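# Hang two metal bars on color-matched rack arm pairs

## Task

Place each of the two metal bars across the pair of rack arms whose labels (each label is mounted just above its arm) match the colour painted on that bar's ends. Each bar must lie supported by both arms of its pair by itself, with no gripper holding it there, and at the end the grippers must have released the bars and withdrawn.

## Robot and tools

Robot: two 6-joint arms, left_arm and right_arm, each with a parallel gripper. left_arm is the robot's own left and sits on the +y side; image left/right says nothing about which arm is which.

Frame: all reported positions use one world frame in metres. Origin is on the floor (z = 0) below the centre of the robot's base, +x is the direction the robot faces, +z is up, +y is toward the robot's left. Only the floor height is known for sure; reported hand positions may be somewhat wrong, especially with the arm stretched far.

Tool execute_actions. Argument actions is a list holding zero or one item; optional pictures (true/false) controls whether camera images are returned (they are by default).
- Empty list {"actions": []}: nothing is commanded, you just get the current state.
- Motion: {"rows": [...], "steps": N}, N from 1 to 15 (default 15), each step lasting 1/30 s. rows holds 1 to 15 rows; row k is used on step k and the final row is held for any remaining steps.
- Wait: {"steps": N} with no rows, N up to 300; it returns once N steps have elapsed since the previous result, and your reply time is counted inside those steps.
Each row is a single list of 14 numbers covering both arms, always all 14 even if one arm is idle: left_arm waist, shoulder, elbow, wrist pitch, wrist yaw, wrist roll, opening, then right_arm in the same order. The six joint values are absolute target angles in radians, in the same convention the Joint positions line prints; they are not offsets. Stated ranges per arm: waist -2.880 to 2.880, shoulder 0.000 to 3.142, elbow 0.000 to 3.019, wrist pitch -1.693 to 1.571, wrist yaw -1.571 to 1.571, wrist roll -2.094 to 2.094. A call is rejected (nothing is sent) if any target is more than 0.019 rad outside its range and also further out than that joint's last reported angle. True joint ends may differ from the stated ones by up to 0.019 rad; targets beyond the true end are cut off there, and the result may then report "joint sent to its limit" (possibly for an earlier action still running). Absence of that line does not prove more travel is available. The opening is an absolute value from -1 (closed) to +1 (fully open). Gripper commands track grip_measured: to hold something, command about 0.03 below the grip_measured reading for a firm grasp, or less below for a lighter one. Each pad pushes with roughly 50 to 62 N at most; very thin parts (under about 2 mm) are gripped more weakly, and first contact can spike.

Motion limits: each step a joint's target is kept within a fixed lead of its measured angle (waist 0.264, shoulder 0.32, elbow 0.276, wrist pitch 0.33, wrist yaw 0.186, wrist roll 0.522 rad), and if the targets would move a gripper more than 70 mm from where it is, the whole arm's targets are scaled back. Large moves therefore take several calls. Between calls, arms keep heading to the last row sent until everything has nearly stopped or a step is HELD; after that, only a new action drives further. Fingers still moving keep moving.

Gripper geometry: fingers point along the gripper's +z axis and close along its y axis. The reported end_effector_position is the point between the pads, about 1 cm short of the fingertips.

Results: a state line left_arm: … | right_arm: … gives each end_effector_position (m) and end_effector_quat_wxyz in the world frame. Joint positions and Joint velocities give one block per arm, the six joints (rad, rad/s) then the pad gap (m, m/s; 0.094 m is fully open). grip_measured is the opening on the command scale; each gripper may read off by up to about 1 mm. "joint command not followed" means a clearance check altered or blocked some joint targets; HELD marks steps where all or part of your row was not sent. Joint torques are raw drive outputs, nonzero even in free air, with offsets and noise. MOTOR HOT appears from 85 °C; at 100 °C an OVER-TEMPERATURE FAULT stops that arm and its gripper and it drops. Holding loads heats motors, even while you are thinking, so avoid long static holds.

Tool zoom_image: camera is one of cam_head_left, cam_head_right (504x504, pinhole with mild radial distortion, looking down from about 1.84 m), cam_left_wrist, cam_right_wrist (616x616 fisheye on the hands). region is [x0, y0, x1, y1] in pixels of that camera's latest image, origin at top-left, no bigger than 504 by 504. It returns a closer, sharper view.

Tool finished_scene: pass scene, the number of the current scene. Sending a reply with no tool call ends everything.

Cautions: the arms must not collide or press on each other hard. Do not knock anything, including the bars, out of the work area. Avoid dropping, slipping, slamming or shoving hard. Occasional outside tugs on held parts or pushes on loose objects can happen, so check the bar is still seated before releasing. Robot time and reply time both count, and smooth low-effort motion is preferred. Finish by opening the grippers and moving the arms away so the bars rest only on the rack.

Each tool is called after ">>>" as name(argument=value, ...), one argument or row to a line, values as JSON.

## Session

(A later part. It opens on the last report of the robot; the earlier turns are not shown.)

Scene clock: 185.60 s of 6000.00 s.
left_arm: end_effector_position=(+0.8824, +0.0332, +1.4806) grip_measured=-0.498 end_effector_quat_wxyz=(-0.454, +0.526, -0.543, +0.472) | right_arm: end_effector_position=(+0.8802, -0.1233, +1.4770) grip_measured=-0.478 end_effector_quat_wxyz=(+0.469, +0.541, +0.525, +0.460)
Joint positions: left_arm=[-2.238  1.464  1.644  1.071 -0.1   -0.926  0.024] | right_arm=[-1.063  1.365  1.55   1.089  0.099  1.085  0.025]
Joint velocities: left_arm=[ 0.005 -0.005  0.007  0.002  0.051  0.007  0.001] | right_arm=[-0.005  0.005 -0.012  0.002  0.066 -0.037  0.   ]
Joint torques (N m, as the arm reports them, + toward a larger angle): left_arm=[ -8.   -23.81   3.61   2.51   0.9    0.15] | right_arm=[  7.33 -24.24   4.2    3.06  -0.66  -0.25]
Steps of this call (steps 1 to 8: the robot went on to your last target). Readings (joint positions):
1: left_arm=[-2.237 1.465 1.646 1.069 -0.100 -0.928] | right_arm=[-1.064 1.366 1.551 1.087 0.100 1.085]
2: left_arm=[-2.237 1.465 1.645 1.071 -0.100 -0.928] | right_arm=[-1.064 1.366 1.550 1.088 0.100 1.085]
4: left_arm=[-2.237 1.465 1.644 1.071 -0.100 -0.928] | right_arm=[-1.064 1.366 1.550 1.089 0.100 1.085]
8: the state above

>>> execute_actions(
  actions=[
    {"rows":[[-2.273,1.404,1.650,1.100,-0.093,-0.905,-0.545,-1.029,1.293,1.558,1.121,0.093,1.066,-0.525],[-2.279,1.398,1.646,1.083,-0.095,-0.900,-0.545,-1.023,1.285,1.554,1.106,0.095,1.061,-0.525],[-2.285,1.391,1.641,1.066,-0.097,-0.894,-0.545,-1.018,1.278,1.549,1.090,0.096,1.055,-0.525],[-2.291,1.385,1.637,1.063,-0.099,-0.888,-0.545,-1.012,1.270,1.545,1.086,0.098,1.050,-0.525],[-2.297,1.378,1.632,1.062,-0.101,-0.882,-0.545,-1.007,1.263,1.540,1.084,0.100,1.045,-0.525],[-2.303,1.372,1.628,1.061,-0.103,-0.877,-0.545,-1.001,1.255,1.536,1.082,0.102,1.040,-0.525],[-2.309,1.365,1.623,1.060,-0.105,-0.871,-0.545,-0.996,1.248,1.531,1.080,0.103,1.034,-0.525],[-2.315,1.359,1.618,1.058,-0.107,-0.865,-0.545,-0.990,1.241,1.527,1.077,0.105,1.029,-0.525],[-2.321,1.352,1.614,1.057,-0.109,-0.859,-0.545,-0.985,1.233,1.522,1.075,0.107,1.024,-0.525],[-2.327,1.346,1.609,1.056,-0.111,-0.854,-0.545,-0.979,1.226,1.518,1.073,0.109,1.019,-0.525],[-2.333,1.339,1.605,1.055,-0.113,-0.848,-0.545,-0.974,1.218,1.513,1.071,0.110,1.013,-0.525],[-2.340,1.333,1.600,1.054,-0.115,-0.842,-0.545,-0.968,1.211,1.509,1.069,0.112,1.008,-0.525]],"steps":12},
  ],
  pictures=false,
)

>>> execute_actions(
  actions=[
    {"rows":[[-2.346,1.326,1.595,1.052,-0.117,-0.836,-0.545,-0.963,1.204,1.504,1.066,0.114,1.003,-0.525],[-2.352,1.319,1.591,1.051,-0.119,-0.831,-0.545,-0.957,1.196,1.499,1.064,0.116,0.998,-0.525],[-2.358,1.313,1.586,1.050,-0.121,-0.825,-0.545,-0.952,1.189,1.495,1.062,0.117,0.992,-0.525],[-2.364,1.306,1.582,1.049,-0.123,-0.819,-0.545,-0.946,1.181,1.490,1.060,0.119,0.987,-0.525],[-2.370,1.300,1.577,1.048,-0.125,-0.813,-0.545,-0.941,1.174,1.486,1.058,0.121,0.982,-0.525],[-2.376,1.293,1.573,1.046,-0.127,-0.808,-0.545,-0.935,1.166,1.481,1.055,0.123,0.977,-0.525],[-2.382,1.287,1.568,1.045,-0.129,-0.802,-0.545,-0.930,1.159,1.477,1.053,0.124,0.971,-0.525],[-2.388,1.280,1.563,1.044,-0.131,-0.796,-0.545,-0.924,1.152,1.472,1.051,0.126,0.966,-0.525],[-2.394,1.274,1.559,1.043,-0.133,-0.790,-0.545,-0.919,1.144,1.468,1.049,0.128,0.961,-0.525],[-2.399,1.268,1.555,1.042,-0.135,-0.785,-0.545,-0.914,1.138,1.464,1.047,0.129,0.956,-0.525],[-2.403,1.264,1.552,1.041,-0.136,-0.781,-0.545,-0.910,1.133,1.461,1.045,0.130,0.953,-0.525],[-2.406,1.260,1.549,1.040,-0.137,-0.778,-0.545,-0.907,1.129,1.458,1.044,0.131,0.950,-0.525],[-2.409,1.257,1.547,1.040,-0.138,-0.776,-0.545,-0.905,1.126,1.456,1.043,0.132,0.948,-0.525],[-2.411,1.255,1.546,1.039,-0.139,-0.774,-0.545,-0.903,1.124,1.455,1.042,0.133,0.946,-0.525],[-2.412,1.254,1.545,1.039,-0.139,-0.773,-0.545,-0.902,1.122,1.454,1.042,0.133,0.945,-0.525]],"steps":15},
  ],
  pictures=false,
)

>>> execute_actions(
  actions=[
    {"steps":10},
  ],
)

Scene clock: 193.23 s of 6000.00 s.
left_arm: end_effector_position=(+0.8855, +0.0344, +1.5177) grip_measured=-0.498 end_effector_quat_wxyz=(-0.454, +0.528, -0.541, +0.471) | right_arm: end_effector_position=(+0.8837, -0.1235, +1.5146) grip_measured=-0.478 end_effector_quat_wxyz=(+0.468, +0.544, +0.524, +0.460)
Joint positions: left_arm=[-2.291  1.397  1.599  1.056 -0.122 -0.877  0.024] | right_arm=[-1.015  1.289  1.506  1.06   0.117  1.043  0.025]
Joint velocities: left_arm=[-0.259 -0.249 -0.12  -0.042  0.007  0.183 -0.   ] | right_arm=[ 0.21  -0.308 -0.11  -0.071 -0.007 -0.212  0.001]
Joint torques (N m, as the arm reports them, + toward a larger angle): left_arm=[ -8.19 -22.57   3.29   0.85   0.91   0.09] | right_arm=[  7.45 -23.37   3.99   1.95  -0.59  -0.13]
Steps of this call (steps 1 to 15: the robot went on to your last target; steps 16 to 90: nothing new was sent; then 4.23 s passed at rest; steps 91 to 102: all 12 steps of this action). Readings (joint positions):
91: left_arm=[-2.238 1.464 1.644 1.071 -0.100 -0.926] | right_arm=[-1.063 1.364 1.550 1.089 0.100 1.085]
92: left_arm=[-2.239 1.463 1.643 1.071 -0.101 -0.925] | right_arm=[-1.062 1.363 1.548 1.089 0.101 1.085]
94: left_arm=[-2.243 1.456 1.635 1.068 -0.108 -0.920] | right_arm=[-1.058 1.355 1.541 1.082 0.106 1.081]
98: left_arm=[-2.262 1.430 1.615 1.061 -0.117 -0.904] | right_arm=[-1.041 1.327 1.522 1.068 0.114 1.067]
102: the state above

Scene clock: 193.73 s of 6000.00 s.
left_arm: end_effector_position=(+0.8869, +0.0349, +1.5730) grip_measured=-0.498 end_effector_quat_wxyz=(-0.454, +0.527, -0.540, +0.474) | right_arm: end_effector_position=(+0.8855, -0.1251, +1.5712) grip_measured=-0.478 end_effector_quat_wxyz=(+0.470, +0.542, +0.522, +0.462)
Joint positions: left_arm=[-2.382  1.305  1.539  1.039 -0.145 -0.792  0.024] | right_arm=[-0.932  1.183  1.446  1.03   0.136  0.963  0.025]
Joint velocities: left_arm=[-0.093 -0.083 -0.017 -0.037 -0.007  0.095  0.   ] | right_arm=[ 0.073 -0.083 -0.027 -0.037 -0.066 -0.051 -0.   ]
Joint torques (N m, as the arm reports them, + toward a larger angle): left_arm=[ -7.01 -20.56   3.46   0.95   0.84   0.12] | right_arm=[  6.94 -21.86   4.18   1.74  -0.54  -0.15]
Steps of this call (steps 1 to 15: all 15 steps of this action). Readings (joint positions):
1: left_arm=[-2.299 1.389 1.595 1.055 -0.124 -0.870] | right_arm=[-1.007 1.279 1.502 1.057 0.118 1.036]
2: left_arm=[-2.308 1.380 1.591 1.054 -0.124 -0.863] | right_arm=[-0.999 1.270 1.498 1.055 0.120 1.029]
4: left_arm=[-2.324 1.364 1.583 1.051 -0.127 -0.848] | right_arm=[-0.985 1.251 1.489 1.050 0.121 1.015]
8: left_arm=[-2.351 1.337 1.565 1.046 -0.135 -0.823] | right_arm=[-0.961 1.220 1.471 1.041 0.128 0.990]
15: the state above

Scene clock: 194.07 s of 6000.00 s.
left_arm: end_effector_position=(+0.8869, +0.0348, +1.5756) grip_measured=-0.498 end_effector_quat_wxyz=(-0.455, +0.527, -0.540, +0.473) | right_arm: end_effector_position=(+0.8857, -0.1253, +1.5739) grip_measured=-0.478 end_effector_quat_wxyz=(+0.470, +0.542, +0.522, +0.461)
Joint positions: left_arm=[-2.388  1.301  1.537  1.038 -0.147 -0.784  0.024] | right_arm=[-0.927  1.178  1.444  1.028  0.138  0.957  0.025]
Joint velocities: left_arm=[-0.015 -0.015 -0.002  0.007 -0.037 -0.007 -0.   ] | right_arm=[-0.005  0.005  0.007 -0.012  0.007 -0.007 -0.   ]
Joint torques (N m, as the arm reports them, + toward a larger angle): left_arm=[ -7.28 -21.03   3.56   0.96   0.93   0.14] | right_arm=[  6.42 -21.94   4.2    1.84  -0.6   -0.22]
Steps of this call (steps 1 to 10: the robot went on to your last target). Readings (joint positions):
1: left_arm=[-2.385 1.303 1.538 1.039 -0.145 -0.789] | right_arm=[-0.930 1.180 1.445 1.029 0.136 0.960]
2: left_arm=[-2.386 1.302 1.537 1.038 -0.145 -0.787] | right_arm=[-0.928 1.179 1.445 1.029 0.136 0.958]
4: left_arm=[-2.388 1.301 1.537 1.038 -0.145 -0.785] | right_arm=[-0.927 1.178 1.445 1.028 0.136 0.957]
8: left_arm=[-2.388 1.301 1.537 1.038 -0.147 -0.785] | right_arm=[-0.927 1.178 1.444 1.028 0.138 0.957]
10: the state above
camera_calibration (this result's frames):
cam_left_wrist: T_world_to_cam=[[0.140692, -0.0043191, 0.990044, -1.67871], [-0.59674, -0.798304, 0.0813183, 0.436068], [0.790004, -0.60224, -0.114892, -0.372875], [0, 0, 0, 1]] pos_world=[0.790973, 0.116304, 1.5837]
cam_right_wrist: T_world_to_cam=[[-0.12703, 0.0205846, -0.991685, 1.67438], [-0.557453, 0.825473, 0.0885414, 0.458627], [0.820432, 0.564066, -0.0933848, -0.383548], [0, 0, 0, 1]] pos_world=[0.783035, -0.196705, 1.58403]

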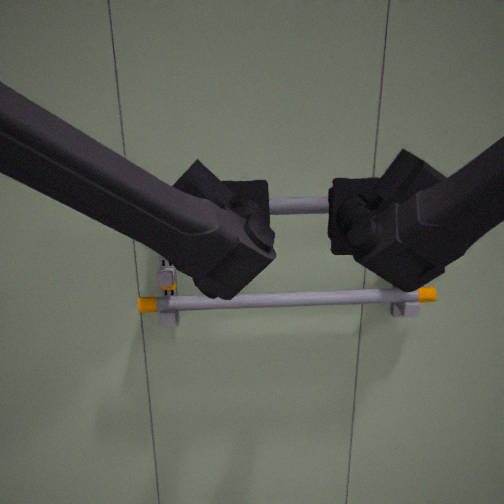

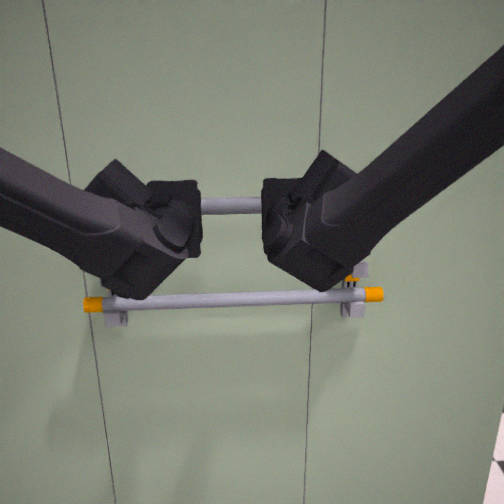

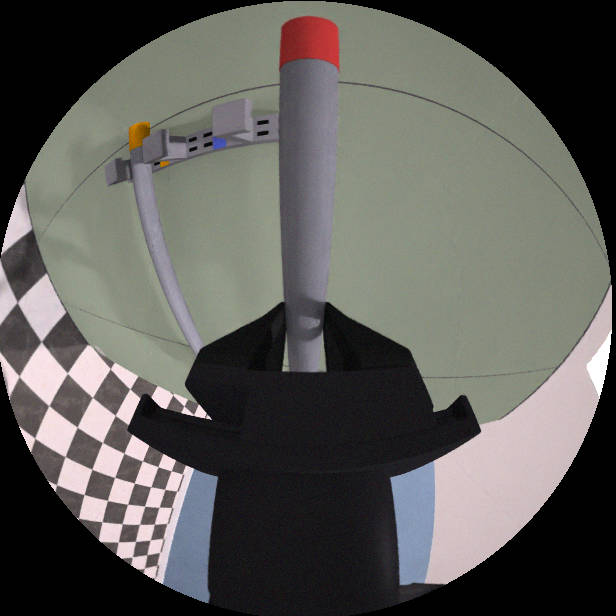

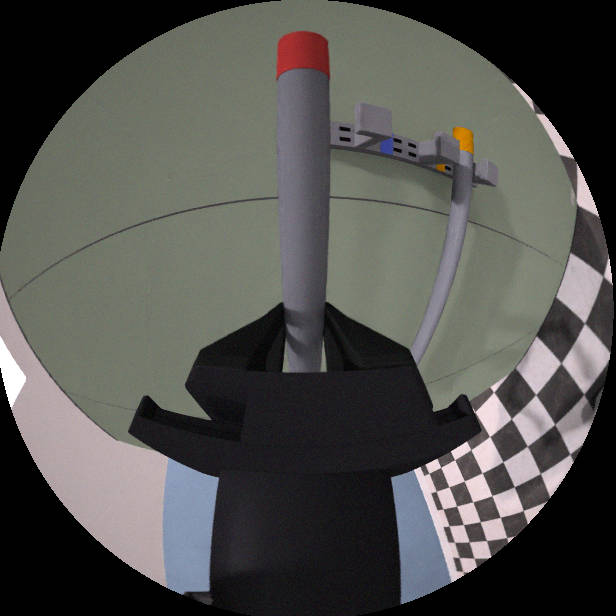

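>>> execute_actions(
  actions=[
    {"rows":[[-2.410,1.266,1.556,1.039,-0.139,-0.775,-0.545,-0.903,1.132,1.464,1.042,0.133,0.946,-0.525],[-2.408,1.278,1.567,1.039,-0.139,-0.777,-0.545,-0.904,1.143,1.474,1.042,0.133,0.947,-0.525],[-2.406,1.289,1.577,1.039,-0.139,-0.779,-0.545,-0.905,1.153,1.484,1.042,0.133,0.948,-0.525],[-2.405,1.294,1.591,1.030,-0.139,-0.780,-0.545,-0.906,1.158,1.497,1.033,0.133,0.949,-0.525],[-2.404,1.298,1.605,1.020,-0.139,-0.781,-0.545,-0.906,1.162,1.511,1.024,0.133,0.949,-0.525],[-2.403,1.303,1.619,1.011,-0.139,-0.781,-0.545,-0.907,1.167,1.524,1.015,0.133,0.950,-0.525],[-2.402,1.307,1.633,1.001,-0.139,-0.782,-0.545,-0.908,1.172,1.538,1.006,0.133,0.950,-0.525],[-2.401,1.312,1.647,0.992,-0.139,-0.783,-0.545,-0.908,1.177,1.551,0.998,0.133,0.951,-0.525],[-2.400,1.316,1.661,0.982,-0.138,-0.784,-0.545,-0.909,1.181,1.565,0.989,0.132,0.952,-0.525],[-2.399,1.321,1.675,0.973,-0.138,-0.785,-0.545,-0.910,1.186,1.578,0.980,0.132,0.952,-0.525],[-2.398,1.325,1.689,0.963,-0.138,-0.785,-0.545,-0.910,1.191,1.592,0.971,0.132,0.953,-0.525],[-2.397,1.330,1.703,0.954,-0.138,-0.786,-0.545,-0.911,1.195,1.605,0.962,0.132,0.953,-0.525]],"steps":12},
  ],
  pictures=false,
)

>>> execute_actions(
  actions=[
    {"rows":[[-2.396,1.335,1.717,0.944,-0.138,-0.787,-0.545,-0.912,1.200,1.619,0.953,0.132,0.954,-0.525],[-2.395,1.339,1.730,0.935,-0.138,-0.788,-0.545,-0.912,1.205,1.632,0.944,0.132,0.955,-0.525],[-2.394,1.344,1.744,0.925,-0.138,-0.789,-0.545,-0.913,1.209,1.645,0.935,0.132,0.955,-0.525],[-2.393,1.348,1.758,0.916,-0.138,-0.789,-0.545,-0.913,1.214,1.659,0.926,0.132,0.956,-0.525],[-2.392,1.353,1.772,0.906,-0.138,-0.790,-0.545,-0.914,1.219,1.672,0.917,0.132,0.956,-0.525],[-2.391,1.357,1.786,0.897,-0.137,-0.791,-0.545,-0.915,1.224,1.686,0.909,0.131,0.957,-0.525],[-2.390,1.362,1.800,0.887,-0.137,-0.792,-0.545,-0.915,1.228,1.699,0.900,0.131,0.958,-0.525],[-2.389,1.366,1.814,0.878,-0.137,-0.793,-0.545,-0.916,1.233,1.713,0.891,0.131,0.958,-0.525],[-2.388,1.371,1.828,0.868,-0.137,-0.793,-0.545,-0.917,1.238,1.726,0.882,0.131,0.959,-0.525],[-2.387,1.374,1.838,0.861,-0.137,-0.794,-0.545,-0.917,1.241,1.736,0.875,0.131,0.959,-0.525],[-2.386,1.377,1.846,0.856,-0.137,-0.794,-0.545,-0.918,1.244,1.744,0.870,0.131,0.960,-0.525],[-2.385,1.379,1.852,0.852,-0.137,-0.795,-0.545,-0.918,1.246,1.749,0.866,0.131,0.960,-0.525],[-2.385,1.380,1.856,0.849,-0.137,-0.795,-0.545,-0.918,1.247,1.753,0.864,0.131,0.960,-0.525]],"steps":15},
  ],
  pictures=false,
)

>>> execute_actions(
  actions=[
    {"steps":8},
  ],
)

Scene clock: 204.83 s of 6000.00 s.
left_arm: end_effector_position=(+0.9126, +0.0348, +1.5771) grip_measured=-0.498 end_effector_quat_wxyz=(-0.455, +0.528, -0.540, +0.471) | right_arm: end_effector_position=(+0.9108, -0.1257, +1.5751) grip_measured=-0.478 end_effector_quat_wxyz=(+0.471, +0.543, +0.521, +0.460)
Joint positions: left_arm=[-2.388  1.329  1.631  0.972 -0.151 -0.784  0.024] | right_arm=[-0.927  1.207  1.535  0.969  0.142  0.957  0.025]
Joint velocities: left_arm=[-0.005  0.122  0.442 -0.261  0.007 -0.037 -0.   ] | right_arm=[-0.015  0.132  0.408 -0.252 -0.022 -0.051  0.001]
Joint torques (N m, as the arm reports them, + toward a larger angle): left_arm=[ -5.81 -17.75   6.29   0.79   1.15   0.02] | right_arm=[  5.79 -19.37   7.14   1.78  -0.76  -0.13]
Steps of this call (steps 1 to 15: the robot went on to your last target; steps 16 to 90: nothing new was sent; then 7.37 s passed at rest; steps 91 to 102: all 12 steps of this action). Readings (joint positions):
91: left_arm=[-2.388 1.301 1.536 1.038 -0.147 -0.784] | right_arm=[-0.927 1.178 1.444 1.028 0.139 0.957]
92: left_arm=[-2.388 1.301 1.536 1.038 -0.147 -0.784] | right_arm=[-0.927 1.178 1.444 1.028 0.139 0.957]
94: left_arm=[-2.388 1.301 1.537 1.037 -0.148 -0.784] | right_arm=[-0.927 1.178 1.444 1.027 0.139 0.957]
98: left_arm=[-2.388 1.310 1.571 1.011 -0.151 -0.784] | right_arm=[-0.927 1.188 1.476 1.004 0.143 0.957]
102: the state above

Scene clock: 205.33 s of 6000.00 s.
left_arm: end_effector_position=(+0.9565, +0.0356, +1.5816) grip_measured=-0.498 end_effector_quat_wxyz=(-0.456, +0.528, -0.539, +0.471) | right_arm: end_effector_position=(+0.9544, -0.1266, +1.5792) grip_measured=-0.478 end_effector_quat_wxyz=(+0.472, +0.543, +0.520, +0.461)
Joint positions: left_arm=[-2.387  1.383  1.806  0.853 -0.151 -0.785  0.024] | right_arm=[-0.927  1.262  1.703  0.857  0.141  0.957  0.025]
Joint velocities: left_arm=[ 0.005 -0.005  0.037 -0.046  0.022 -0.051 -0.   ] | right_arm=[-0.024 -0.005  0.056 -0.037 -0.022  0.007 -0.001]
Joint torques (N m, as the arm reports them, + toward a larger angle): left_arm=[ -5.74 -18.52   6.86   0.9    1.19  -0.03] | right_arm=[  5.75 -20.24   7.71   1.66  -0.81  -0.07]
Steps of this call (steps 1 to 15: all 15 steps of this action). Readings (joint positions):
1: left_arm=[-2.388 1.333 1.645 0.963 -0.151 -0.784] | right_arm=[-0.927 1.211 1.549 0.960 0.142 0.957]
2: left_arm=[-2.388 1.337 1.659 0.954 -0.151 -0.784] | right_arm=[-0.927 1.216 1.562 0.951 0.142 0.957]
4: left_arm=[-2.388 1.345 1.686 0.936 -0.151 -0.784] | right_arm=[-0.927 1.224 1.588 0.934 0.142 0.957]
8: left_arm=[-2.388 1.362 1.741 0.898 -0.151 -0.784] | right_arm=[-0.927 1.241 1.641 0.899 0.142 0.957]
15: the state above

Scene clock: 205.60 s of 6000.00 s.
left_arm: end_effector_position=(+0.9566, +0.0360, +1.5809) grip_measured=-0.498 end_effector_quat_wxyz=(-0.456, +0.528, -0.540, +0.471) | right_arm: end_effector_position=(+0.9544, -0.1262, +1.5787) grip_measured=-0.478 end_effector_quat_wxyz=(+0.471, +0.543, +0.521, +0.461)
Joint positions: left_arm=[-2.385  1.383  1.806  0.852 -0.151 -0.786  0.024] | right_arm=[-0.927  1.263  1.704  0.856  0.141  0.957  0.025]
Joint velocities: left_arm=[-0.015 -0.005 -0.012  0.002  0.022  0.051  0.   ] | right_arm=[ 0.005 -0.024 -0.002 -0.007  0.022  0.007  0.001]
Joint torques (N m, as the arm reports them, + toward a larger angle): left_arm=[ -5.95 -18.54   6.95   0.78   1.19  -0.04] | right_arm=[  5.71 -20.07   7.88   1.63  -0.81  -0.07]
Steps of this call (steps 1 to 8: the robot went on to your last target). Readings (joint positions):
1: left_arm=[-2.386 1.383 1.806 0.852 -0.151 -0.785] | right_arm=[-0.927 1.263 1.704 0.857 0.141 0.957]
2: left_arm=[-2.386 1.383 1.806 0.852 -0.151 -0.785] | right_arm=[-0.927 1.263 1.704 0.856 0.141 0.957]
4: left_arm=[-2.386 1.383 1.806 0.852 -0.151 -0.786] | right_arm=[-0.927 1.263 1.704 0.856 0.141 0.957]
8: the state above
camera_calibration (this result's frames):
cam_left_wrist: T_world_to_cam=[[0.142871, -0.00476575, 0.98973, -1.69536], [-0.592773, -0.801214, 0.0817112, 0.473942], [0.792596, -0.598359, -0.117296, -0.425399], [0, 0, 0, 1]] pos_world=[0.860328, 0.117108, 1.58932]
cam_right_wrist: T_world_to_cam=[[-0.126278, 0.0209673, -0.991773, 1.68733], [-0.55399, 0.827855, 0.0880389, 0.495067], [0.822891, 0.56055, -0.0929241, -0.442524], [0, 0, 0, 1]] pos_world=[0.851484, -0.197166, 1.58875]

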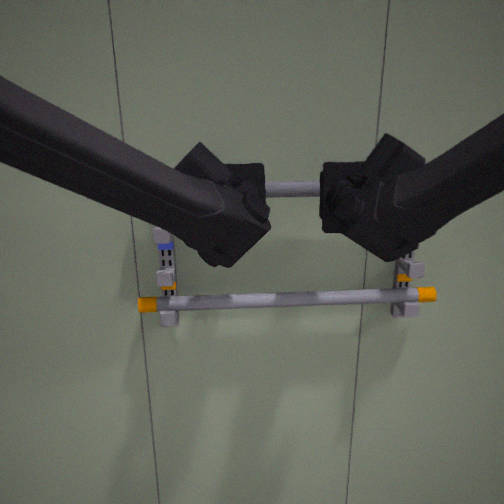

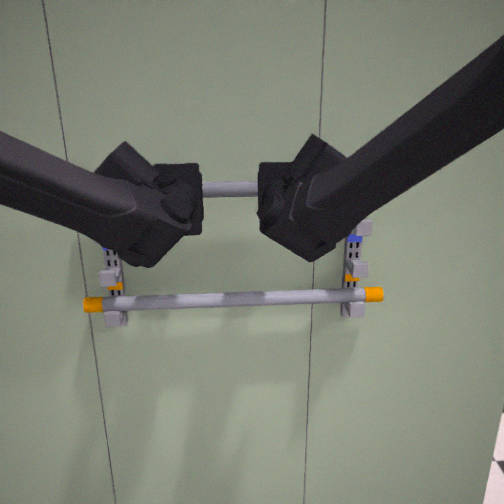

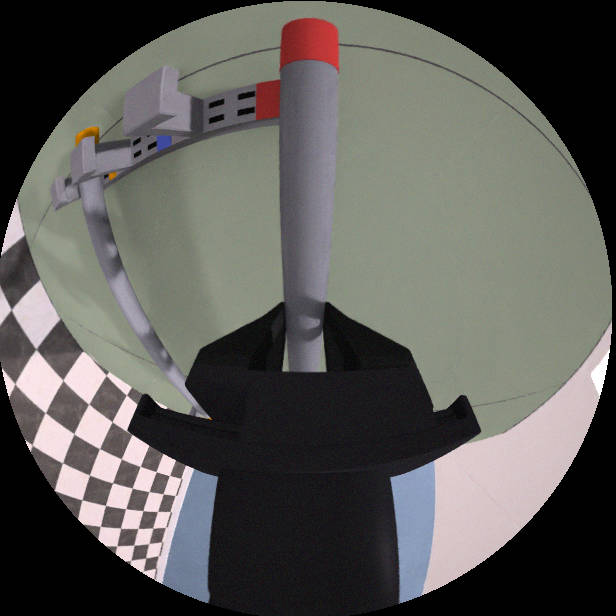

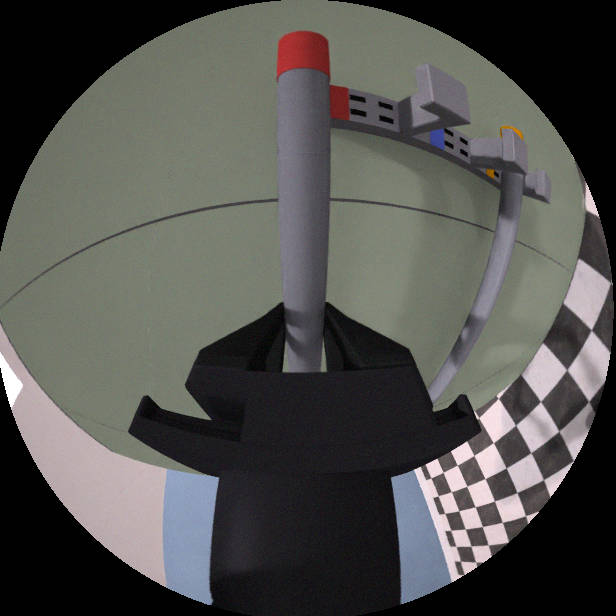

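>>> execute_actions(
  actions=[
    {"rows":[[-2.384,1.380,1.856,0.870,-0.136,-0.797,-0.545,-0.927,1.247,1.753,0.880,0.129,0.966,-0.525],[-2.382,1.380,1.856,0.892,-0.135,-0.798,-0.545,-0.935,1.247,1.753,0.896,0.127,0.972,-0.525],[-2.376,1.385,1.859,0.893,-0.133,-0.803,-0.545,-0.940,1.253,1.756,0.898,0.125,0.977,-0.525],[-2.371,1.391,1.863,0.894,-0.131,-0.809,-0.545,-0.946,1.259,1.760,0.900,0.124,0.982,-0.525],[-2.365,1.396,1.866,0.895,-0.129,-0.814,-0.545,-0.951,1.265,1.763,0.902,0.122,0.987,-0.525],[-2.359,1.401,1.870,0.897,-0.127,-0.820,-0.545,-0.956,1.271,1.767,0.904,0.120,0.992,-0.525],[-2.354,1.407,1.873,0.898,-0.125,-0.825,-0.545,-0.962,1.277,1.770,0.906,0.119,0.997,-0.525],[-2.348,1.412,1.876,0.899,-0.123,-0.831,-0.545,-0.967,1.283,1.773,0.908,0.117,1.002,-0.525],[-2.342,1.417,1.880,0.900,-0.122,-0.836,-0.545,-0.972,1.289,1.777,0.910,0.115,1.008,-0.525],[-2.336,1.422,1.883,0.901,-0.120,-0.842,-0.545,-0.977,1.295,1.780,0.912,0.113,1.013,-0.525],[-2.331,1.428,1.886,0.902,-0.118,-0.847,-0.545,-0.983,1.301,1.783,0.914,0.112,1.018,-0.525],[-2.325,1.433,1.890,0.904,-0.116,-0.853,-0.545,-0.988,1.307,1.787,0.916,0.110,1.023,-0.525],[-2.319,1.438,1.893,0.905,-0.114,-0.858,-0.545,-0.993,1.313,1.790,0.918,0.108,1.028,-0.525],[-2.315,1.443,1.896,0.906,-0.112,-0.863,-0.545,-0.998,1.318,1.793,0.920,0.107,1.032,-0.525],[-2.312,1.445,1.898,0.906,-0.111,-0.865,-0.545,-1.000,1.321,1.795,0.921,0.106,1.034,-0.525]],"steps":15},
  ],
  pictures=false,
)

>>> execute_actions(
  actions=[
    {"steps":12},
  ],
)

Scene clock: 213.90 s of 6000.00 s.
left_arm: end_effector_position=(+0.9546, +0.0358, +1.5421) grip_measured=-0.498 end_effector_quat_wxyz=(-0.457, +0.526, -0.542, +0.470) | right_arm: end_effector_position=(+0.9519, -0.1247, +1.5385) grip_measured=-0.478 end_effector_quat_wxyz=(+0.471, +0.542, +0.522, +0.461)
Joint positions: left_arm=[-2.318  1.442  1.842  0.865 -0.131 -0.844  0.024] | right_arm=[-0.989  1.332  1.74   0.88   0.123  1.016  0.025]
Joint velocities: left_arm=[ 0.181  0.161  0.061  0.032 -0.022 -0.139  0.   ] | right_arm=[-0.161  0.19   0.066  0.046 -0.037  0.168 -0.001]
Joint torques (N m, as the arm reports them, + toward a larger angle): left_arm=[ -6.43 -20.1    7.28   2.23   1.37   0.07] | right_arm=[  5.17 -21.46   8.12   2.66  -0.98  -0.16]
Steps of this call (steps 1 to 15: the robot went on to your last target; steps 16 to 90: nothing new was sent; then 4.80 s passed at rest; steps 91 to 105: all 15 steps of this action). Readings (joint positions):
91: left_arm=[-2.385 1.383 1.806 0.852 -0.151 -0.787] | right_arm=[-0.927 1.263 1.704 0.856 0.141 0.957]
92: left_arm=[-2.385 1.383 1.806 0.852 -0.151 -0.787] | right_arm=[-0.927 1.263 1.704 0.856 0.141 0.957]
94: left_arm=[-2.383 1.384 1.807 0.852 -0.148 -0.788] | right_arm=[-0.930 1.266 1.705 0.859 0.138 0.960]
98: left_arm=[-2.367 1.400 1.821 0.856 -0.138 -0.802] | right_arm=[-0.946 1.283 1.719 0.865 0.129 0.974]
105: the state above

Scene clock: 214.30 s of 6000.00 s.
left_arm: end_effector_position=(+0.9527, +0.0362, +1.5328) grip_measured=-0.498 end_effector_quat_wxyz=(-0.456, +0.527, -0.541, +0.471) | right_arm: end_effector_position=(+0.9497, -0.1240, +1.5294) grip_measured=-0.478 end_effector_quat_wxyz=(+0.470, +0.542, +0.523, +0.461)
Joint positions: left_arm=[-2.303  1.453  1.845  0.871 -0.126 -0.863  0.024] | right_arm=[-1.001  1.346  1.742  0.887  0.119  1.026  0.025]
Joint velocities: left_arm=[-0.015  0.005  0.002 -0.022 -0.007  0.022 -0.   ] | right_arm=[-0.015 -0.005 -0.012 -0.002  0.007 -0.037  0.   ]
Joint torques (N m, as the arm reports them, + toward a larger angle): left_arm=[ -6.74 -20.35   7.23   2.11   1.17   0.03] | right_arm=[  5.11 -21.83   8.14   2.6   -0.85  -0.02]
Steps of this call (steps 1 to 12: the robot went on to your last target). Readings (joint positions):
1: left_arm=[-2.312 1.447 1.844 0.866 -0.131 -0.850] | right_arm=[-0.994 1.338 1.741 0.881 0.123 1.021]
2: left_arm=[-2.307 1.450 1.844 0.866 -0.131 -0.854] | right_arm=[-0.998 1.343 1.742 0.881 0.123 1.025]
4: left_arm=[-2.303 1.453 1.844 0.871 -0.127 -0.862] | right_arm=[-1.001 1.346 1.742 0.887 0.120 1.026]
8: left_arm=[-2.303 1.453 1.845 0.871 -0.126 -0.863] | right_arm=[-1.001 1.346 1.742 0.887 0.119 1.026]
12: the state above
camera_calibration (this result's frames):
cam_left_wrist: T_world_to_cam=[[0.1432, -0.00701998, 0.989669, -1.64733], [-0.594567, -0.80002, 0.0803562, 0.479367], [0.791191, -0.599932, -0.118737, -0.424192], [0, 0, 0, 1]] pos_world=[0.85653, 0.117453, 1.54142]
cam_right_wrist: T_world_to_cam=[[-0.128568, 0.0193515, -0.991512, 1.63937], [-0.557349, 0.825561, 0.0883833, 0.497435], [0.820264, 0.563982, -0.0953551, -0.437808], [0, 0, 0, 1]] pos_world=[0.847133, -0.195472, 1.53974]

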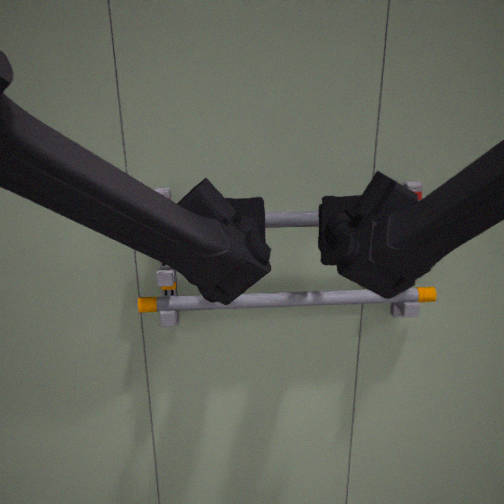

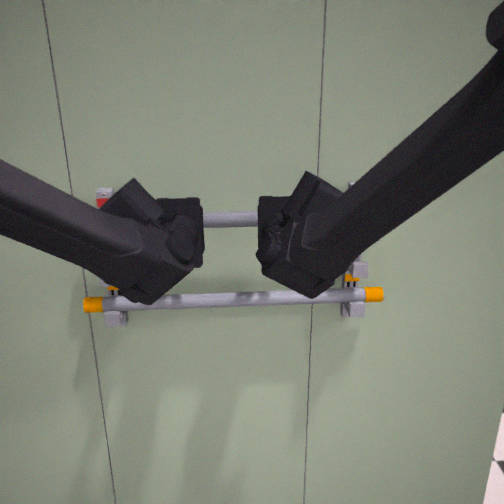

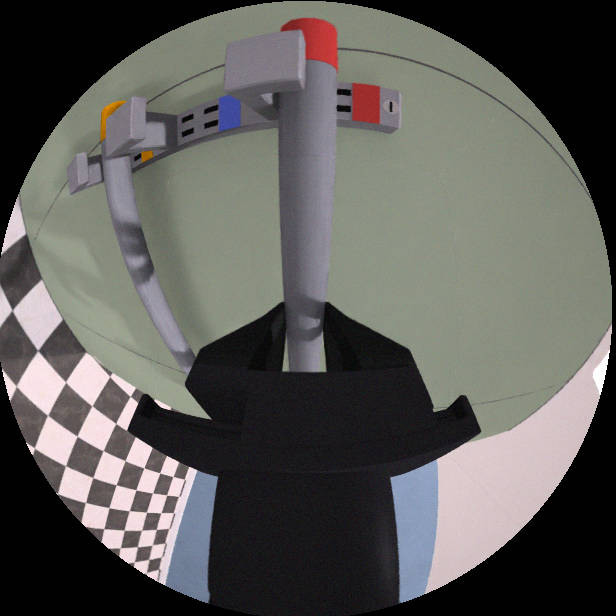

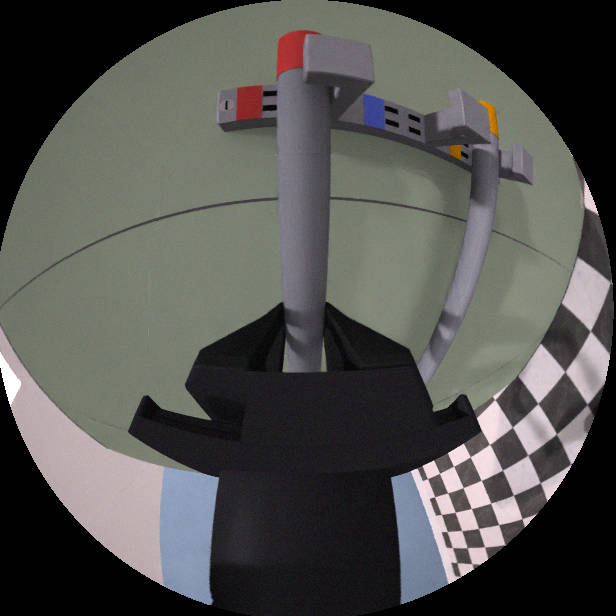

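>>> execute_actions(
  actions=[
    {"rows":[[-2.310,1.447,1.894,0.902,-0.113,-0.865,-0.545,-1.000,1.324,1.791,0.918,0.107,1.033,-0.525],[-2.309,1.449,1.890,0.898,-0.114,-0.865,-0.545,-1.001,1.327,1.787,0.914,0.109,1.032,-0.525],[-2.307,1.451,1.886,0.895,-0.116,-0.864,-0.545,-1.001,1.330,1.783,0.911,0.110,1.031,-0.525],[-2.306,1.453,1.882,0.891,-0.118,-0.864,-0.545,-1.002,1.333,1.779,0.908,0.112,1.030,-0.525],[-2.304,1.456,1.878,0.887,-0.119,-0.864,-0.545,-1.002,1.336,1.775,0.904,0.113,1.030,-0.525],[-2.303,1.458,1.874,0.883,-0.121,-0.863,-0.545,-1.002,1.339,1.771,0.901,0.114,1.029,-0.525],[-2.301,1.460,1.870,0.880,-0.122,-0.863,-0.545,-1.003,1.342,1.767,0.897,0.116,1.028,-0.525],[-2.300,1.462,1.866,0.876,-0.124,-0.863,-0.545,-1.003,1.345,1.763,0.894,0.117,1.027,-0.525]],"steps":15},
  ],
  pictures=false,
)

Scene clock: 217.53 s of 6000.00 s.
left_arm: end_effector_position=(+0.9523, +0.0359, +1.5318) grip_measured=-0.498 end_effector_quat_wxyz=(-0.455, +0.528, -0.541, +0.470) | right_arm: end_effector_position=(+0.9494, -0.1238, +1.5284) grip_measured=-0.478 end_effector_quat_wxyz=(+0.470, +0.542, +0.523, +0.460)
Joint positions: left_arm=[-2.303  1.455  1.845  0.871 -0.128 -0.864  0.024] | right_arm=[-1.001  1.347  1.742  0.887  0.121  1.026  0.025]
Joint velocities: left_arm=[-0.005 -0.005 -0.002  0.007 -0.007  0.022  0.   ] | right_arm=[-0.015  0.034 -0.002  0.022 -0.007  0.051  0.   ]
Joint torques (N m, as the arm reports them, + toward a larger angle): left_arm=[ -5.89 -19.1    5.17   1.13   0.75   0.05] | right_arm=[  5.01 -19.95   5.84   1.59  -0.51  -0.08]
Steps of this call (steps 1 to 30: the robot went on to your last target; steps 31 to 82: nothing new was sent; steps 83 to 97: all 15 steps of this action). Readings (joint positions):
83: left_arm=[-2.303 1.453 1.845 0.871 -0.126 -0.863] | right_arm=[-1.001 1.346 1.742 0.887 0.119 1.026]
84: left_arm=[-2.303 1.453 1.845 0.871 -0.126 -0.863] | right_arm=[-1.001 1.346 1.742 0.887 0.119 1.026]
86: left_arm=[-2.303 1.454 1.845 0.871 -0.126 -0.863] | right_arm=[-1.001 1.346 1.742 0.887 0.119 1.026]
90: left_arm=[-2.303 1.455 1.845 0.871 -0.128 -0.864] | right_arm=[-1.001 1.347 1.742 0.887 0.121 1.026]
97: the state above

Seated (z stopped). Release.

>>> execute_actions(
  actions=[
    {"rows":[[-2.300,1.459,1.864,0.876,-0.125,-0.863,-0.51,-1.003,1.341,1.761,0.894,0.118,1.027,-0.49],[-2.300,1.459,1.864,0.876,-0.125,-0.863,-0.49,-1.003,1.341,1.761,0.894,0.118,1.027,-0.47],[-2.300,1.459,1.864,0.876,-0.125,-0.863,-0.46,-1.003,1.341,1.761,0.894,0.118,1.027,-0.44],[-2.300,1.459,1.864,0.876,-0.125,-0.863,-0.4,-1.003,1.341,1.761,0.894,0.118,1.027,-0.38],[-2.300,1.459,1.864,0.876,-0.125,-0.863,-0.3,-1.003,1.341,1.761,0.894,0.118,1.027,-0.3],[-2.300,1.459,1.864,0.876,-0.125,-0.863,-0.15,-1.003,1.341,1.761,0.894,0.118,1.027,-0.15],[-2.300,1.459,1.864,0.876,-0.125,-0.863,0.0,-1.003,1.341,1.761,0.894,0.118,1.027,0.0],[-2.300,1.459,1.864,0.876,-0.125,-0.863,0.15,-1.003,1.341,1.761,0.894,0.118,1.027,0.15]],"steps":15},
  ],
)

Scene clock: 220.90 s of 6000.00 s.
left_arm: end_effector_position=(+0.9523, +0.0359, +1.5318) grip_measured=+0.147 end_effector_quat_wxyz=(-0.455, +0.528, -0.541, +0.470) | right_arm: end_effector_position=(+0.9494, -0.1238, +1.5284) grip_measured=+0.147 end_effector_quat_wxyz=(+0.470, +0.542, +0.523, +0.460)
Joint positions: left_arm=[-2.303  1.455  1.845  0.871 -0.128 -0.864  0.054] | right_arm=[-1.001  1.347  1.742  0.887  0.12   1.026  0.054]
Joint velocities: left_arm=[-0.005 -0.005  0.007 -0.012  0.007  0.007  0.   ] | right_arm=[-0.015  0.005 -0.012 -0.002 -0.081 -0.051 -0.001]
Joint torques (N m, as the arm reports them, + toward a larger angle): left_arm=[ -5.9  -19.24   5.04   1.11   0.7    0.05] | right_arm=[  4.99 -20.61   5.53   1.65  -0.48  -0.09]
Steps of this call (steps 1 to 15: the robot went on to your last target; steps 16 to 86: nothing new was sent; steps 87 to 101: all 15 steps of this action). Readings (joint positions):
87: left_arm=[-2.303 1.455 1.845 0.871 -0.129 -0.864] | right_arm=[-1.001 1.347 1.742 0.887 0.121 1.026]
88: left_arm=[-2.303 1.455 1.845 0.871 -0.129 -0.864] | right_arm=[-1.001 1.347 1.742 0.887 0.121 1.026]
90: left_arm=[-2.303 1.455 1.845 0.871 -0.129 -0.864] | right_arm=[-1.001 1.347 1.742 0.887 0.121 1.026]
94: left_arm=[-2.303 1.455 1.845 0.871 -0.128 -0.864] | right_arm=[-1.001 1.347 1.742 0.887 0.120 1.026]
101: the state above
camera_calibration (this result's frames):
cam_left_wrist: T_world_to_cam=[[0.145549, -0.00646636, 0.98933, -1.64804], [-0.593517, -0.800625, 0.0820843, 0.475344], [0.791551, -0.599131, -0.120368, -0.422071], [0, 0, 0, 1]] pos_world=[0.856086, 0.117039, 1.54063]
cam_right_wrist: T_world_to_cam=[[-0.130313, 0.0192603, -0.991286, 1.63969], [-0.556631, 0.825955, 0.0892219, 0.4952], [0.820476, 0.563407, -0.0969117, -0.435687], [0, 0, 0, 1]] pos_world=[0.846788, -0.195125, 1.53899]

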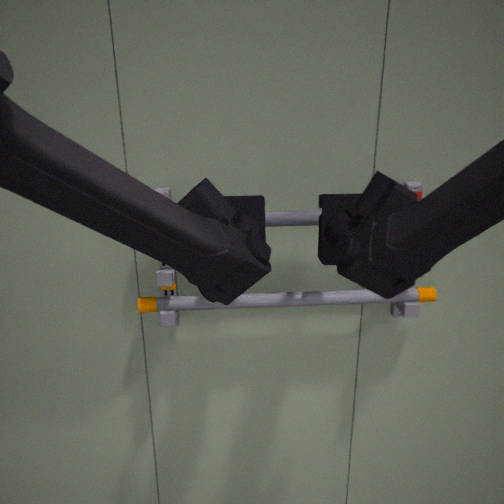

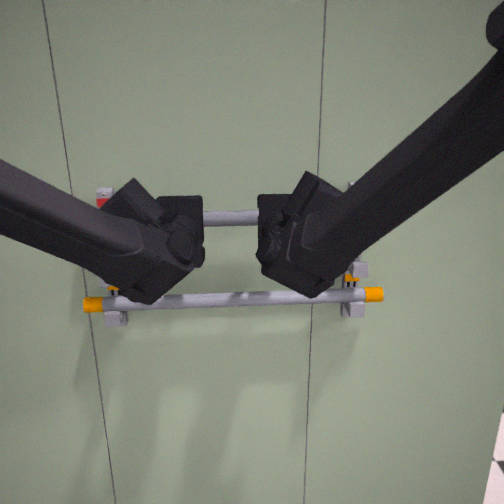

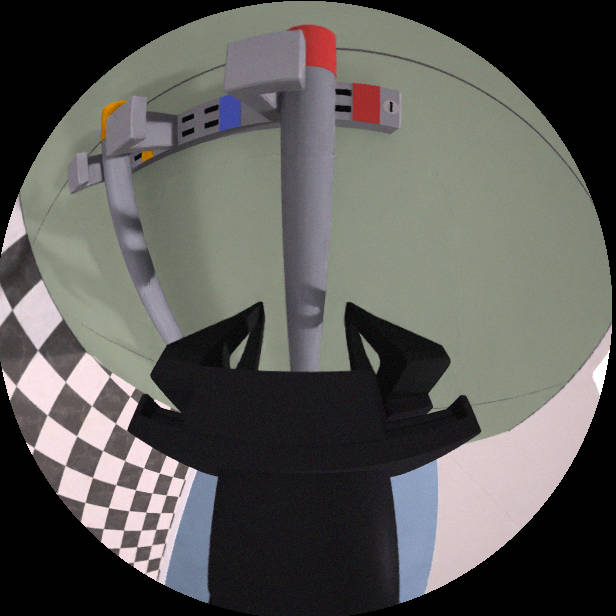

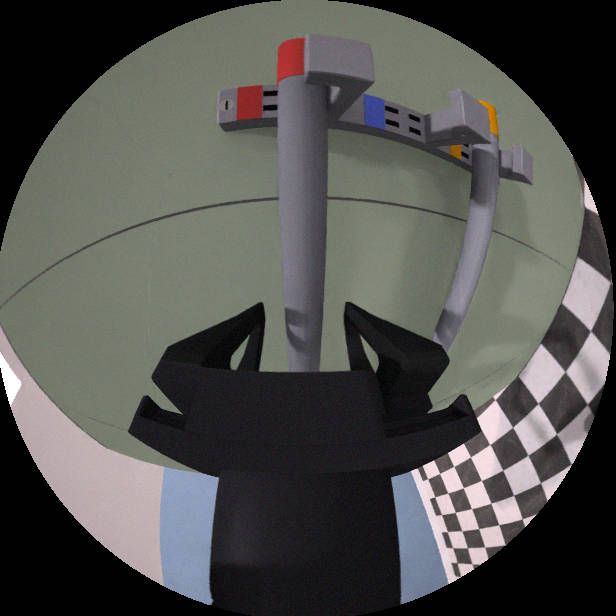

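>>> execute_actions(
  actions=[
    {"rows":[[-2.300,1.442,1.851,0.895,-0.125,-0.863,0.15,-1.003,1.328,1.747,0.906,0.118,1.027,0.15],[-2.300,1.438,1.839,0.903,-0.125,-0.863,0.15,-1.003,1.324,1.735,0.914,0.118,1.027,0.15],[-2.300,1.431,1.818,0.917,-0.125,-0.863,0.15,-1.003,1.317,1.715,0.928,0.118,1.027,0.15],[-2.300,1.424,1.797,0.932,-0.125,-0.863,0.15,-1.003,1.311,1.695,0.941,0.118,1.027,0.15],[-2.300,1.418,1.776,0.946,-0.125,-0.863,0.15,-1.003,1.304,1.674,0.955,0.118,1.027,0.15],[-2.300,1.411,1.755,0.960,-0.125,-0.863,0.15,-1.003,1.297,1.654,0.968,0.118,1.027,0.15],[-2.300,1.404,1.734,0.975,-0.125,-0.863,0.15,-1.003,1.291,1.634,0.982,0.118,1.027,0.15],[-2.300,1.397,1.713,0.989,-0.125,-0.863,0.15,-1.003,1.284,1.614,0.995,0.118,1.027,0.15],[-2.300,1.390,1.692,1.003,-0.125,-0.863,0.15,-1.003,1.277,1.594,1.009,0.118,1.027,0.15],[-2.300,1.384,1.671,1.017,-0.125,-0.863,0.15,-1.003,1.270,1.573,1.022,0.118,1.027,0.15],[-2.300,1.377,1.650,1.032,-0.125,-0.863,0.15,-1.003,1.264,1.553,1.036,0.118,1.027,0.15],[-2.300,1.370,1.629,1.046,-0.125,-0.863,0.15,-1.003,1.257,1.533,1.049,0.118,1.027,0.15],[-2.300,1.363,1.608,1.060,-0.125,-0.863,0.15,-1.003,1.250,1.513,1.063,0.118,1.027,0.15],[-2.300,1.356,1.587,1.075,-0.125,-0.863,0.15,-1.003,1.244,1.493,1.076,0.118,1.027,0.15],[-2.300,1.350,1.566,1.089,-0.125,-0.863,0.15,-1.003,1.237,1.472,1.090,0.118,1.027,0.15]],"steps":15},
  ],
  pictures=false,
)

>>> execute_actions(
  actions=[
    {"rows":[[-2.300,1.341,1.540,1.105,-0.125,-0.863,0.15,-1.003,1.228,1.447,1.106,0.118,1.027,0.15],[-2.300,1.330,1.510,1.122,-0.125,-0.863,0.15,-1.003,1.217,1.418,1.123,0.118,1.027,0.15],[-2.300,1.318,1.480,1.140,-0.125,-0.863,0.15,-1.003,1.205,1.388,1.140,0.118,1.027,0.15],[-2.295,1.305,1.450,1.157,-0.125,-0.863,0.15,-1.008,1.192,1.358,1.157,0.118,1.027,0.15],[-2.288,1.291,1.420,1.174,-0.125,-0.863,0.15,-1.015,1.178,1.328,1.174,0.118,1.027,0.15],[-2.28,1.277,1.390,1.19,-0.125,-0.863,0.15,-1.023,1.164,1.298,1.19,0.118,1.027,0.15],[-2.27,1.262,1.360,1.205,-0.125,-0.863,0.15,-1.033,1.149,1.268,1.205,0.118,1.027,0.15],[-2.26,1.247,1.330,1.22,-0.125,-0.863,0.15,-1.043,1.134,1.238,1.22,0.118,1.027,0.15],[-2.25,1.232,1.300,1.235,-0.125,-0.863,0.15,-1.053,1.119,1.208,1.235,0.118,1.027,0.15],[-2.24,1.217,1.270,1.25,-0.125,-0.863,0.15,-1.063,1.104,1.178,1.25,0.118,1.027,0.15],[-2.23,1.202,1.240,1.265,-0.125,-0.863,0.15,-1.073,1.089,1.148,1.265,0.118,1.027,0.15],[-2.22,1.187,1.210,1.28,-0.125,-0.863,0.15,-1.083,1.074,1.118,1.28,0.118,1.027,0.15],[-2.21,1.175,1.185,1.29,-0.125,-0.863,0.15,-1.093,1.062,1.093,1.29,0.118,1.027,0.15],[-2.205,1.167,1.168,1.297,-0.125,-0.863,0.15,-1.098,1.054,1.076,1.297,0.118,1.027,0.15],[-2.2,1.162,1.158,1.30,-0.125,-0.863,0.15,-1.103,1.049,1.066,1.30,0.118,1.027,0.15]],"steps":15},
  ],
  pictures=false,
)

>>> execute_actions(
  actions=[
    {"steps":10},
  ],
)

Scene clock: 229.33 s of 6000.00 s.
left_arm: end_effector_position=(+0.8910, +0.0359, +1.5268) grip_measured=+0.147 end_effector_quat_wxyz=(-0.454, +0.528, -0.542, +0.470) | right_arm: end_effector_position=(+0.8862, -0.1205, +1.5204) grip_measured=+0.147 end_effector_quat_wxyz=(+0.466, +0.543, +0.528, +0.459)
Joint positions: left_arm=[-2.303  1.383  1.604  1.037 -0.128 -0.864  0.054] | right_arm=[-1.001  1.28   1.507  1.042  0.12   1.026  0.054]
Joint velocities: left_arm=[-0.015 -0.181 -0.613  0.413  0.037  0.007  0.   ] | right_arm=[ 0.005 -0.181 -0.569  0.403 -0.022 -0.081 -0.001]
Joint torques (N m, as the arm reports them, + toward a larger angle): left_arm=[ -5.55 -20.19   2.86   1.65   0.7    0.05] | right_arm=[  4.85 -20.67   3.2    2.05  -0.44  -0.08]
Steps of this call (steps 1 to 15: the robot went on to your last target; steps 16 to 90: nothing new was sent; then 4.93 s passed at rest; steps 91 to 105: all 15 steps of this action). Readings (joint positions):
91: left_arm=[-2.303 1.455 1.845 0.871 -0.128 -0.864] | right_arm=[-1.001 1.347 1.742 0.887 0.120 1.026]
92: left_arm=[-2.303 1.455 1.845 0.872 -0.128 -0.864] | right_arm=[-1.001 1.347 1.742 0.888 0.120 1.026]
94: left_arm=[-2.303 1.451 1.833 0.886 -0.128 -0.864] | right_arm=[-1.001 1.343 1.727 0.902 0.120 1.026]
98: left_arm=[-2.303 1.424 1.755 0.939 -0.128 -0.864] | right_arm=[-1.001 1.320 1.652 0.950 0.120 1.026]
105: the state above

Scene clock: 229.83 s of 6000.00 s.
left_arm: end_effector_position=(+0.7868, +0.0941, +1.5358) grip_measured=+0.147 end_effector_quat_wxyz=(-0.473, +0.515, -0.561, +0.443) | right_arm: end_effector_position=(+0.7774, -0.1718, +1.5441) grip_measured=+0.147 end_effector_quat_wxyz=(+0.489, +0.529, +0.542, +0.434)
Joint positions: left_arm=[-2.223  1.195  1.184  1.262 -0.127 -0.864  0.054] | right_arm=[-1.08   1.085  1.092  1.266  0.119  1.026  0.054]
Joint velocities: left_arm=[ 0.298 -0.396 -0.559  0.256  0.007  0.022 -0.001] | right_arm=[-0.249 -0.386 -0.559  0.271  0.066 -0.051 -0.   ]
Joint torques (N m, as the arm reports them, + toward a larger angle): left_arm=[ -2.93 -17.41   2.46   1.67   0.59   0.06] | right_arm=[  2.79 -16.97   2.81   1.91  -0.36  -0.09]
Steps of this call (steps 1 to 15: all 15 steps of this action). Readings (joint positions):
1: left_arm=[-2.303 1.377 1.583 1.051 -0.128 -0.864] | right_arm=[-1.001 1.273 1.486 1.056 0.120 1.026]
2: left_arm=[-2.303 1.370 1.559 1.066 -0.128 -0.864] | right_arm=[-1.001 1.265 1.463 1.071 0.120 1.026]
4: left_arm=[-2.303 1.352 1.503 1.098 -0.128 -0.864] | right_arm=[-1.001 1.245 1.409 1.102 0.120 1.026]
8: left_arm=[-2.297 1.303 1.381 1.163 -0.127 -0.864] | right_arm=[-1.007 1.193 1.288 1.167 0.119 1.026]
15: the state above

Scene clock: 230.17 s of 6000.00 s.
left_arm: end_effector_position=(+0.7840, +0.1082, +1.5437) grip_measured=+0.147 end_effector_quat_wxyz=(-0.484, +0.512, -0.557, +0.439) | right_arm: end_effector_position=(+0.7726, -0.1813, +1.5524) grip_measured=+0.147 end_effector_quat_wxyz=(+0.497, +0.525, +0.539, +0.431)
Joint positions: left_arm=[-2.206  1.168  1.158  1.279 -0.127 -0.864  0.054] | right_arm=[-1.093  1.061  1.067  1.283  0.119  1.026  0.054]
Joint velocities: left_arm=[ 0.005  0.005  0.007 -0.017  0.037 -0.051 -0.001] | right_arm=[-0.015 -0.015 -0.007  0.002 -0.037 -0.095  0.   ]
Joint torques (N m, as the arm reports them, + toward a larger angle): left_arm=[ -2.8  -16.97   1.98   1.7    0.61   0.06] | right_arm=[  1.91 -16.59   2.15   2.13  -0.37  -0.1 ]
Steps of this call (steps 1 to 10: the robot went on to your last target). Readings (joint positions):
1: left_arm=[-2.214 1.184 1.169 1.269 -0.127 -0.864] | right_arm=[-1.087 1.074 1.077 1.274 0.119 1.026]
2: left_arm=[-2.209 1.176 1.160 1.274 -0.127 -0.864] | right_arm=[-1.091 1.067 1.069 1.278 0.119 1.026]
4: left_arm=[-2.206 1.170 1.158 1.278 -0.127 -0.864] | right_arm=[-1.093 1.062 1.067 1.282 0.119 1.026]
8: left_arm=[-2.206 1.168 1.158 1.279 -0.127 -0.864] | right_arm=[-1.093 1.061 1.067 1.283 0.119 1.026]
10: the state above
camera_calibration (this result's frames):
cam_left_wrist: T_world_to_cam=[[0.14754, -0.0966172, 0.984326, -1.61893], [-0.577013, -0.81671, 0.00632359, 0.53818], [0.803298, -0.568902, -0.176247, -0.170318], [0, 0, 0, 1]] pos_world=[0.68621, 0.186226, 1.56013]
cam_right_wrist: T_world_to_cam=[[-0.131959, -0.0680417, -0.988917, 1.62326], [-0.542016, 0.840243, 0.0145132, 0.549415], [0.829943, 0.537925, -0.147757, -0.188879], [0, 0, 0, 1]] pos_world=[0.668755, -0.24959, 1.56939]

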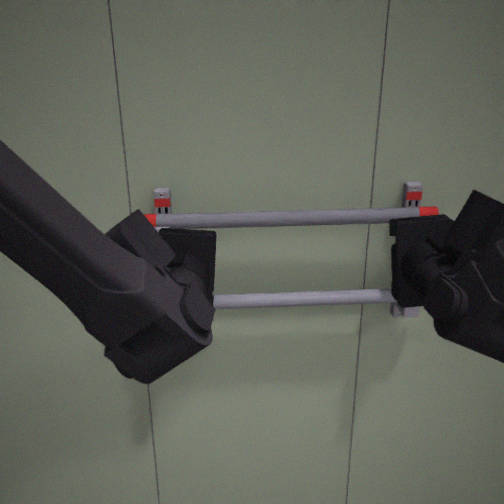

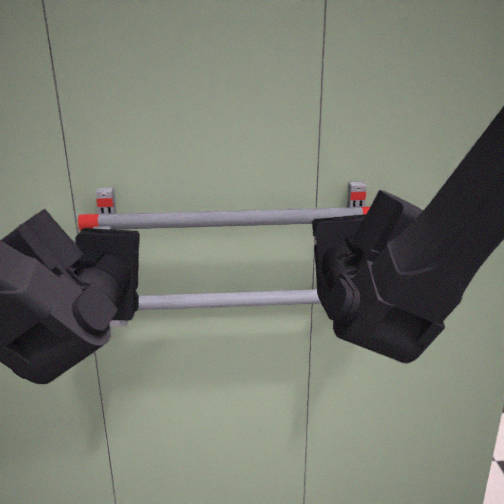

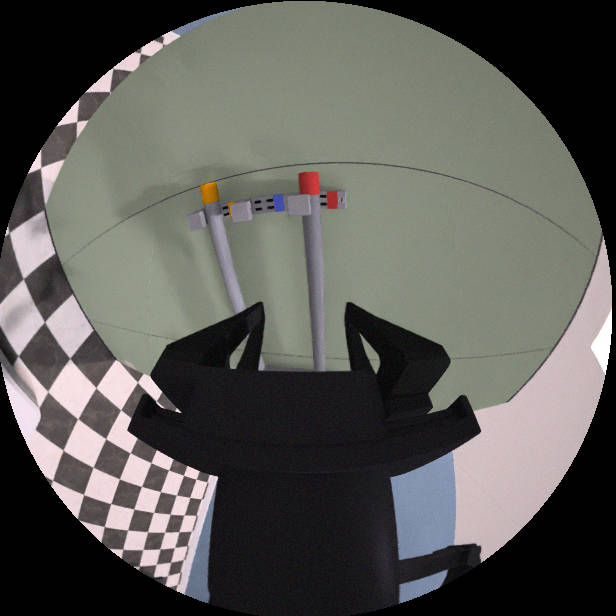

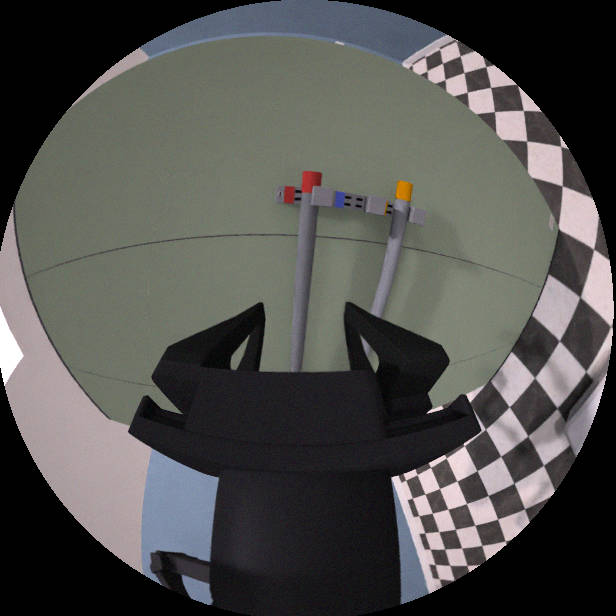

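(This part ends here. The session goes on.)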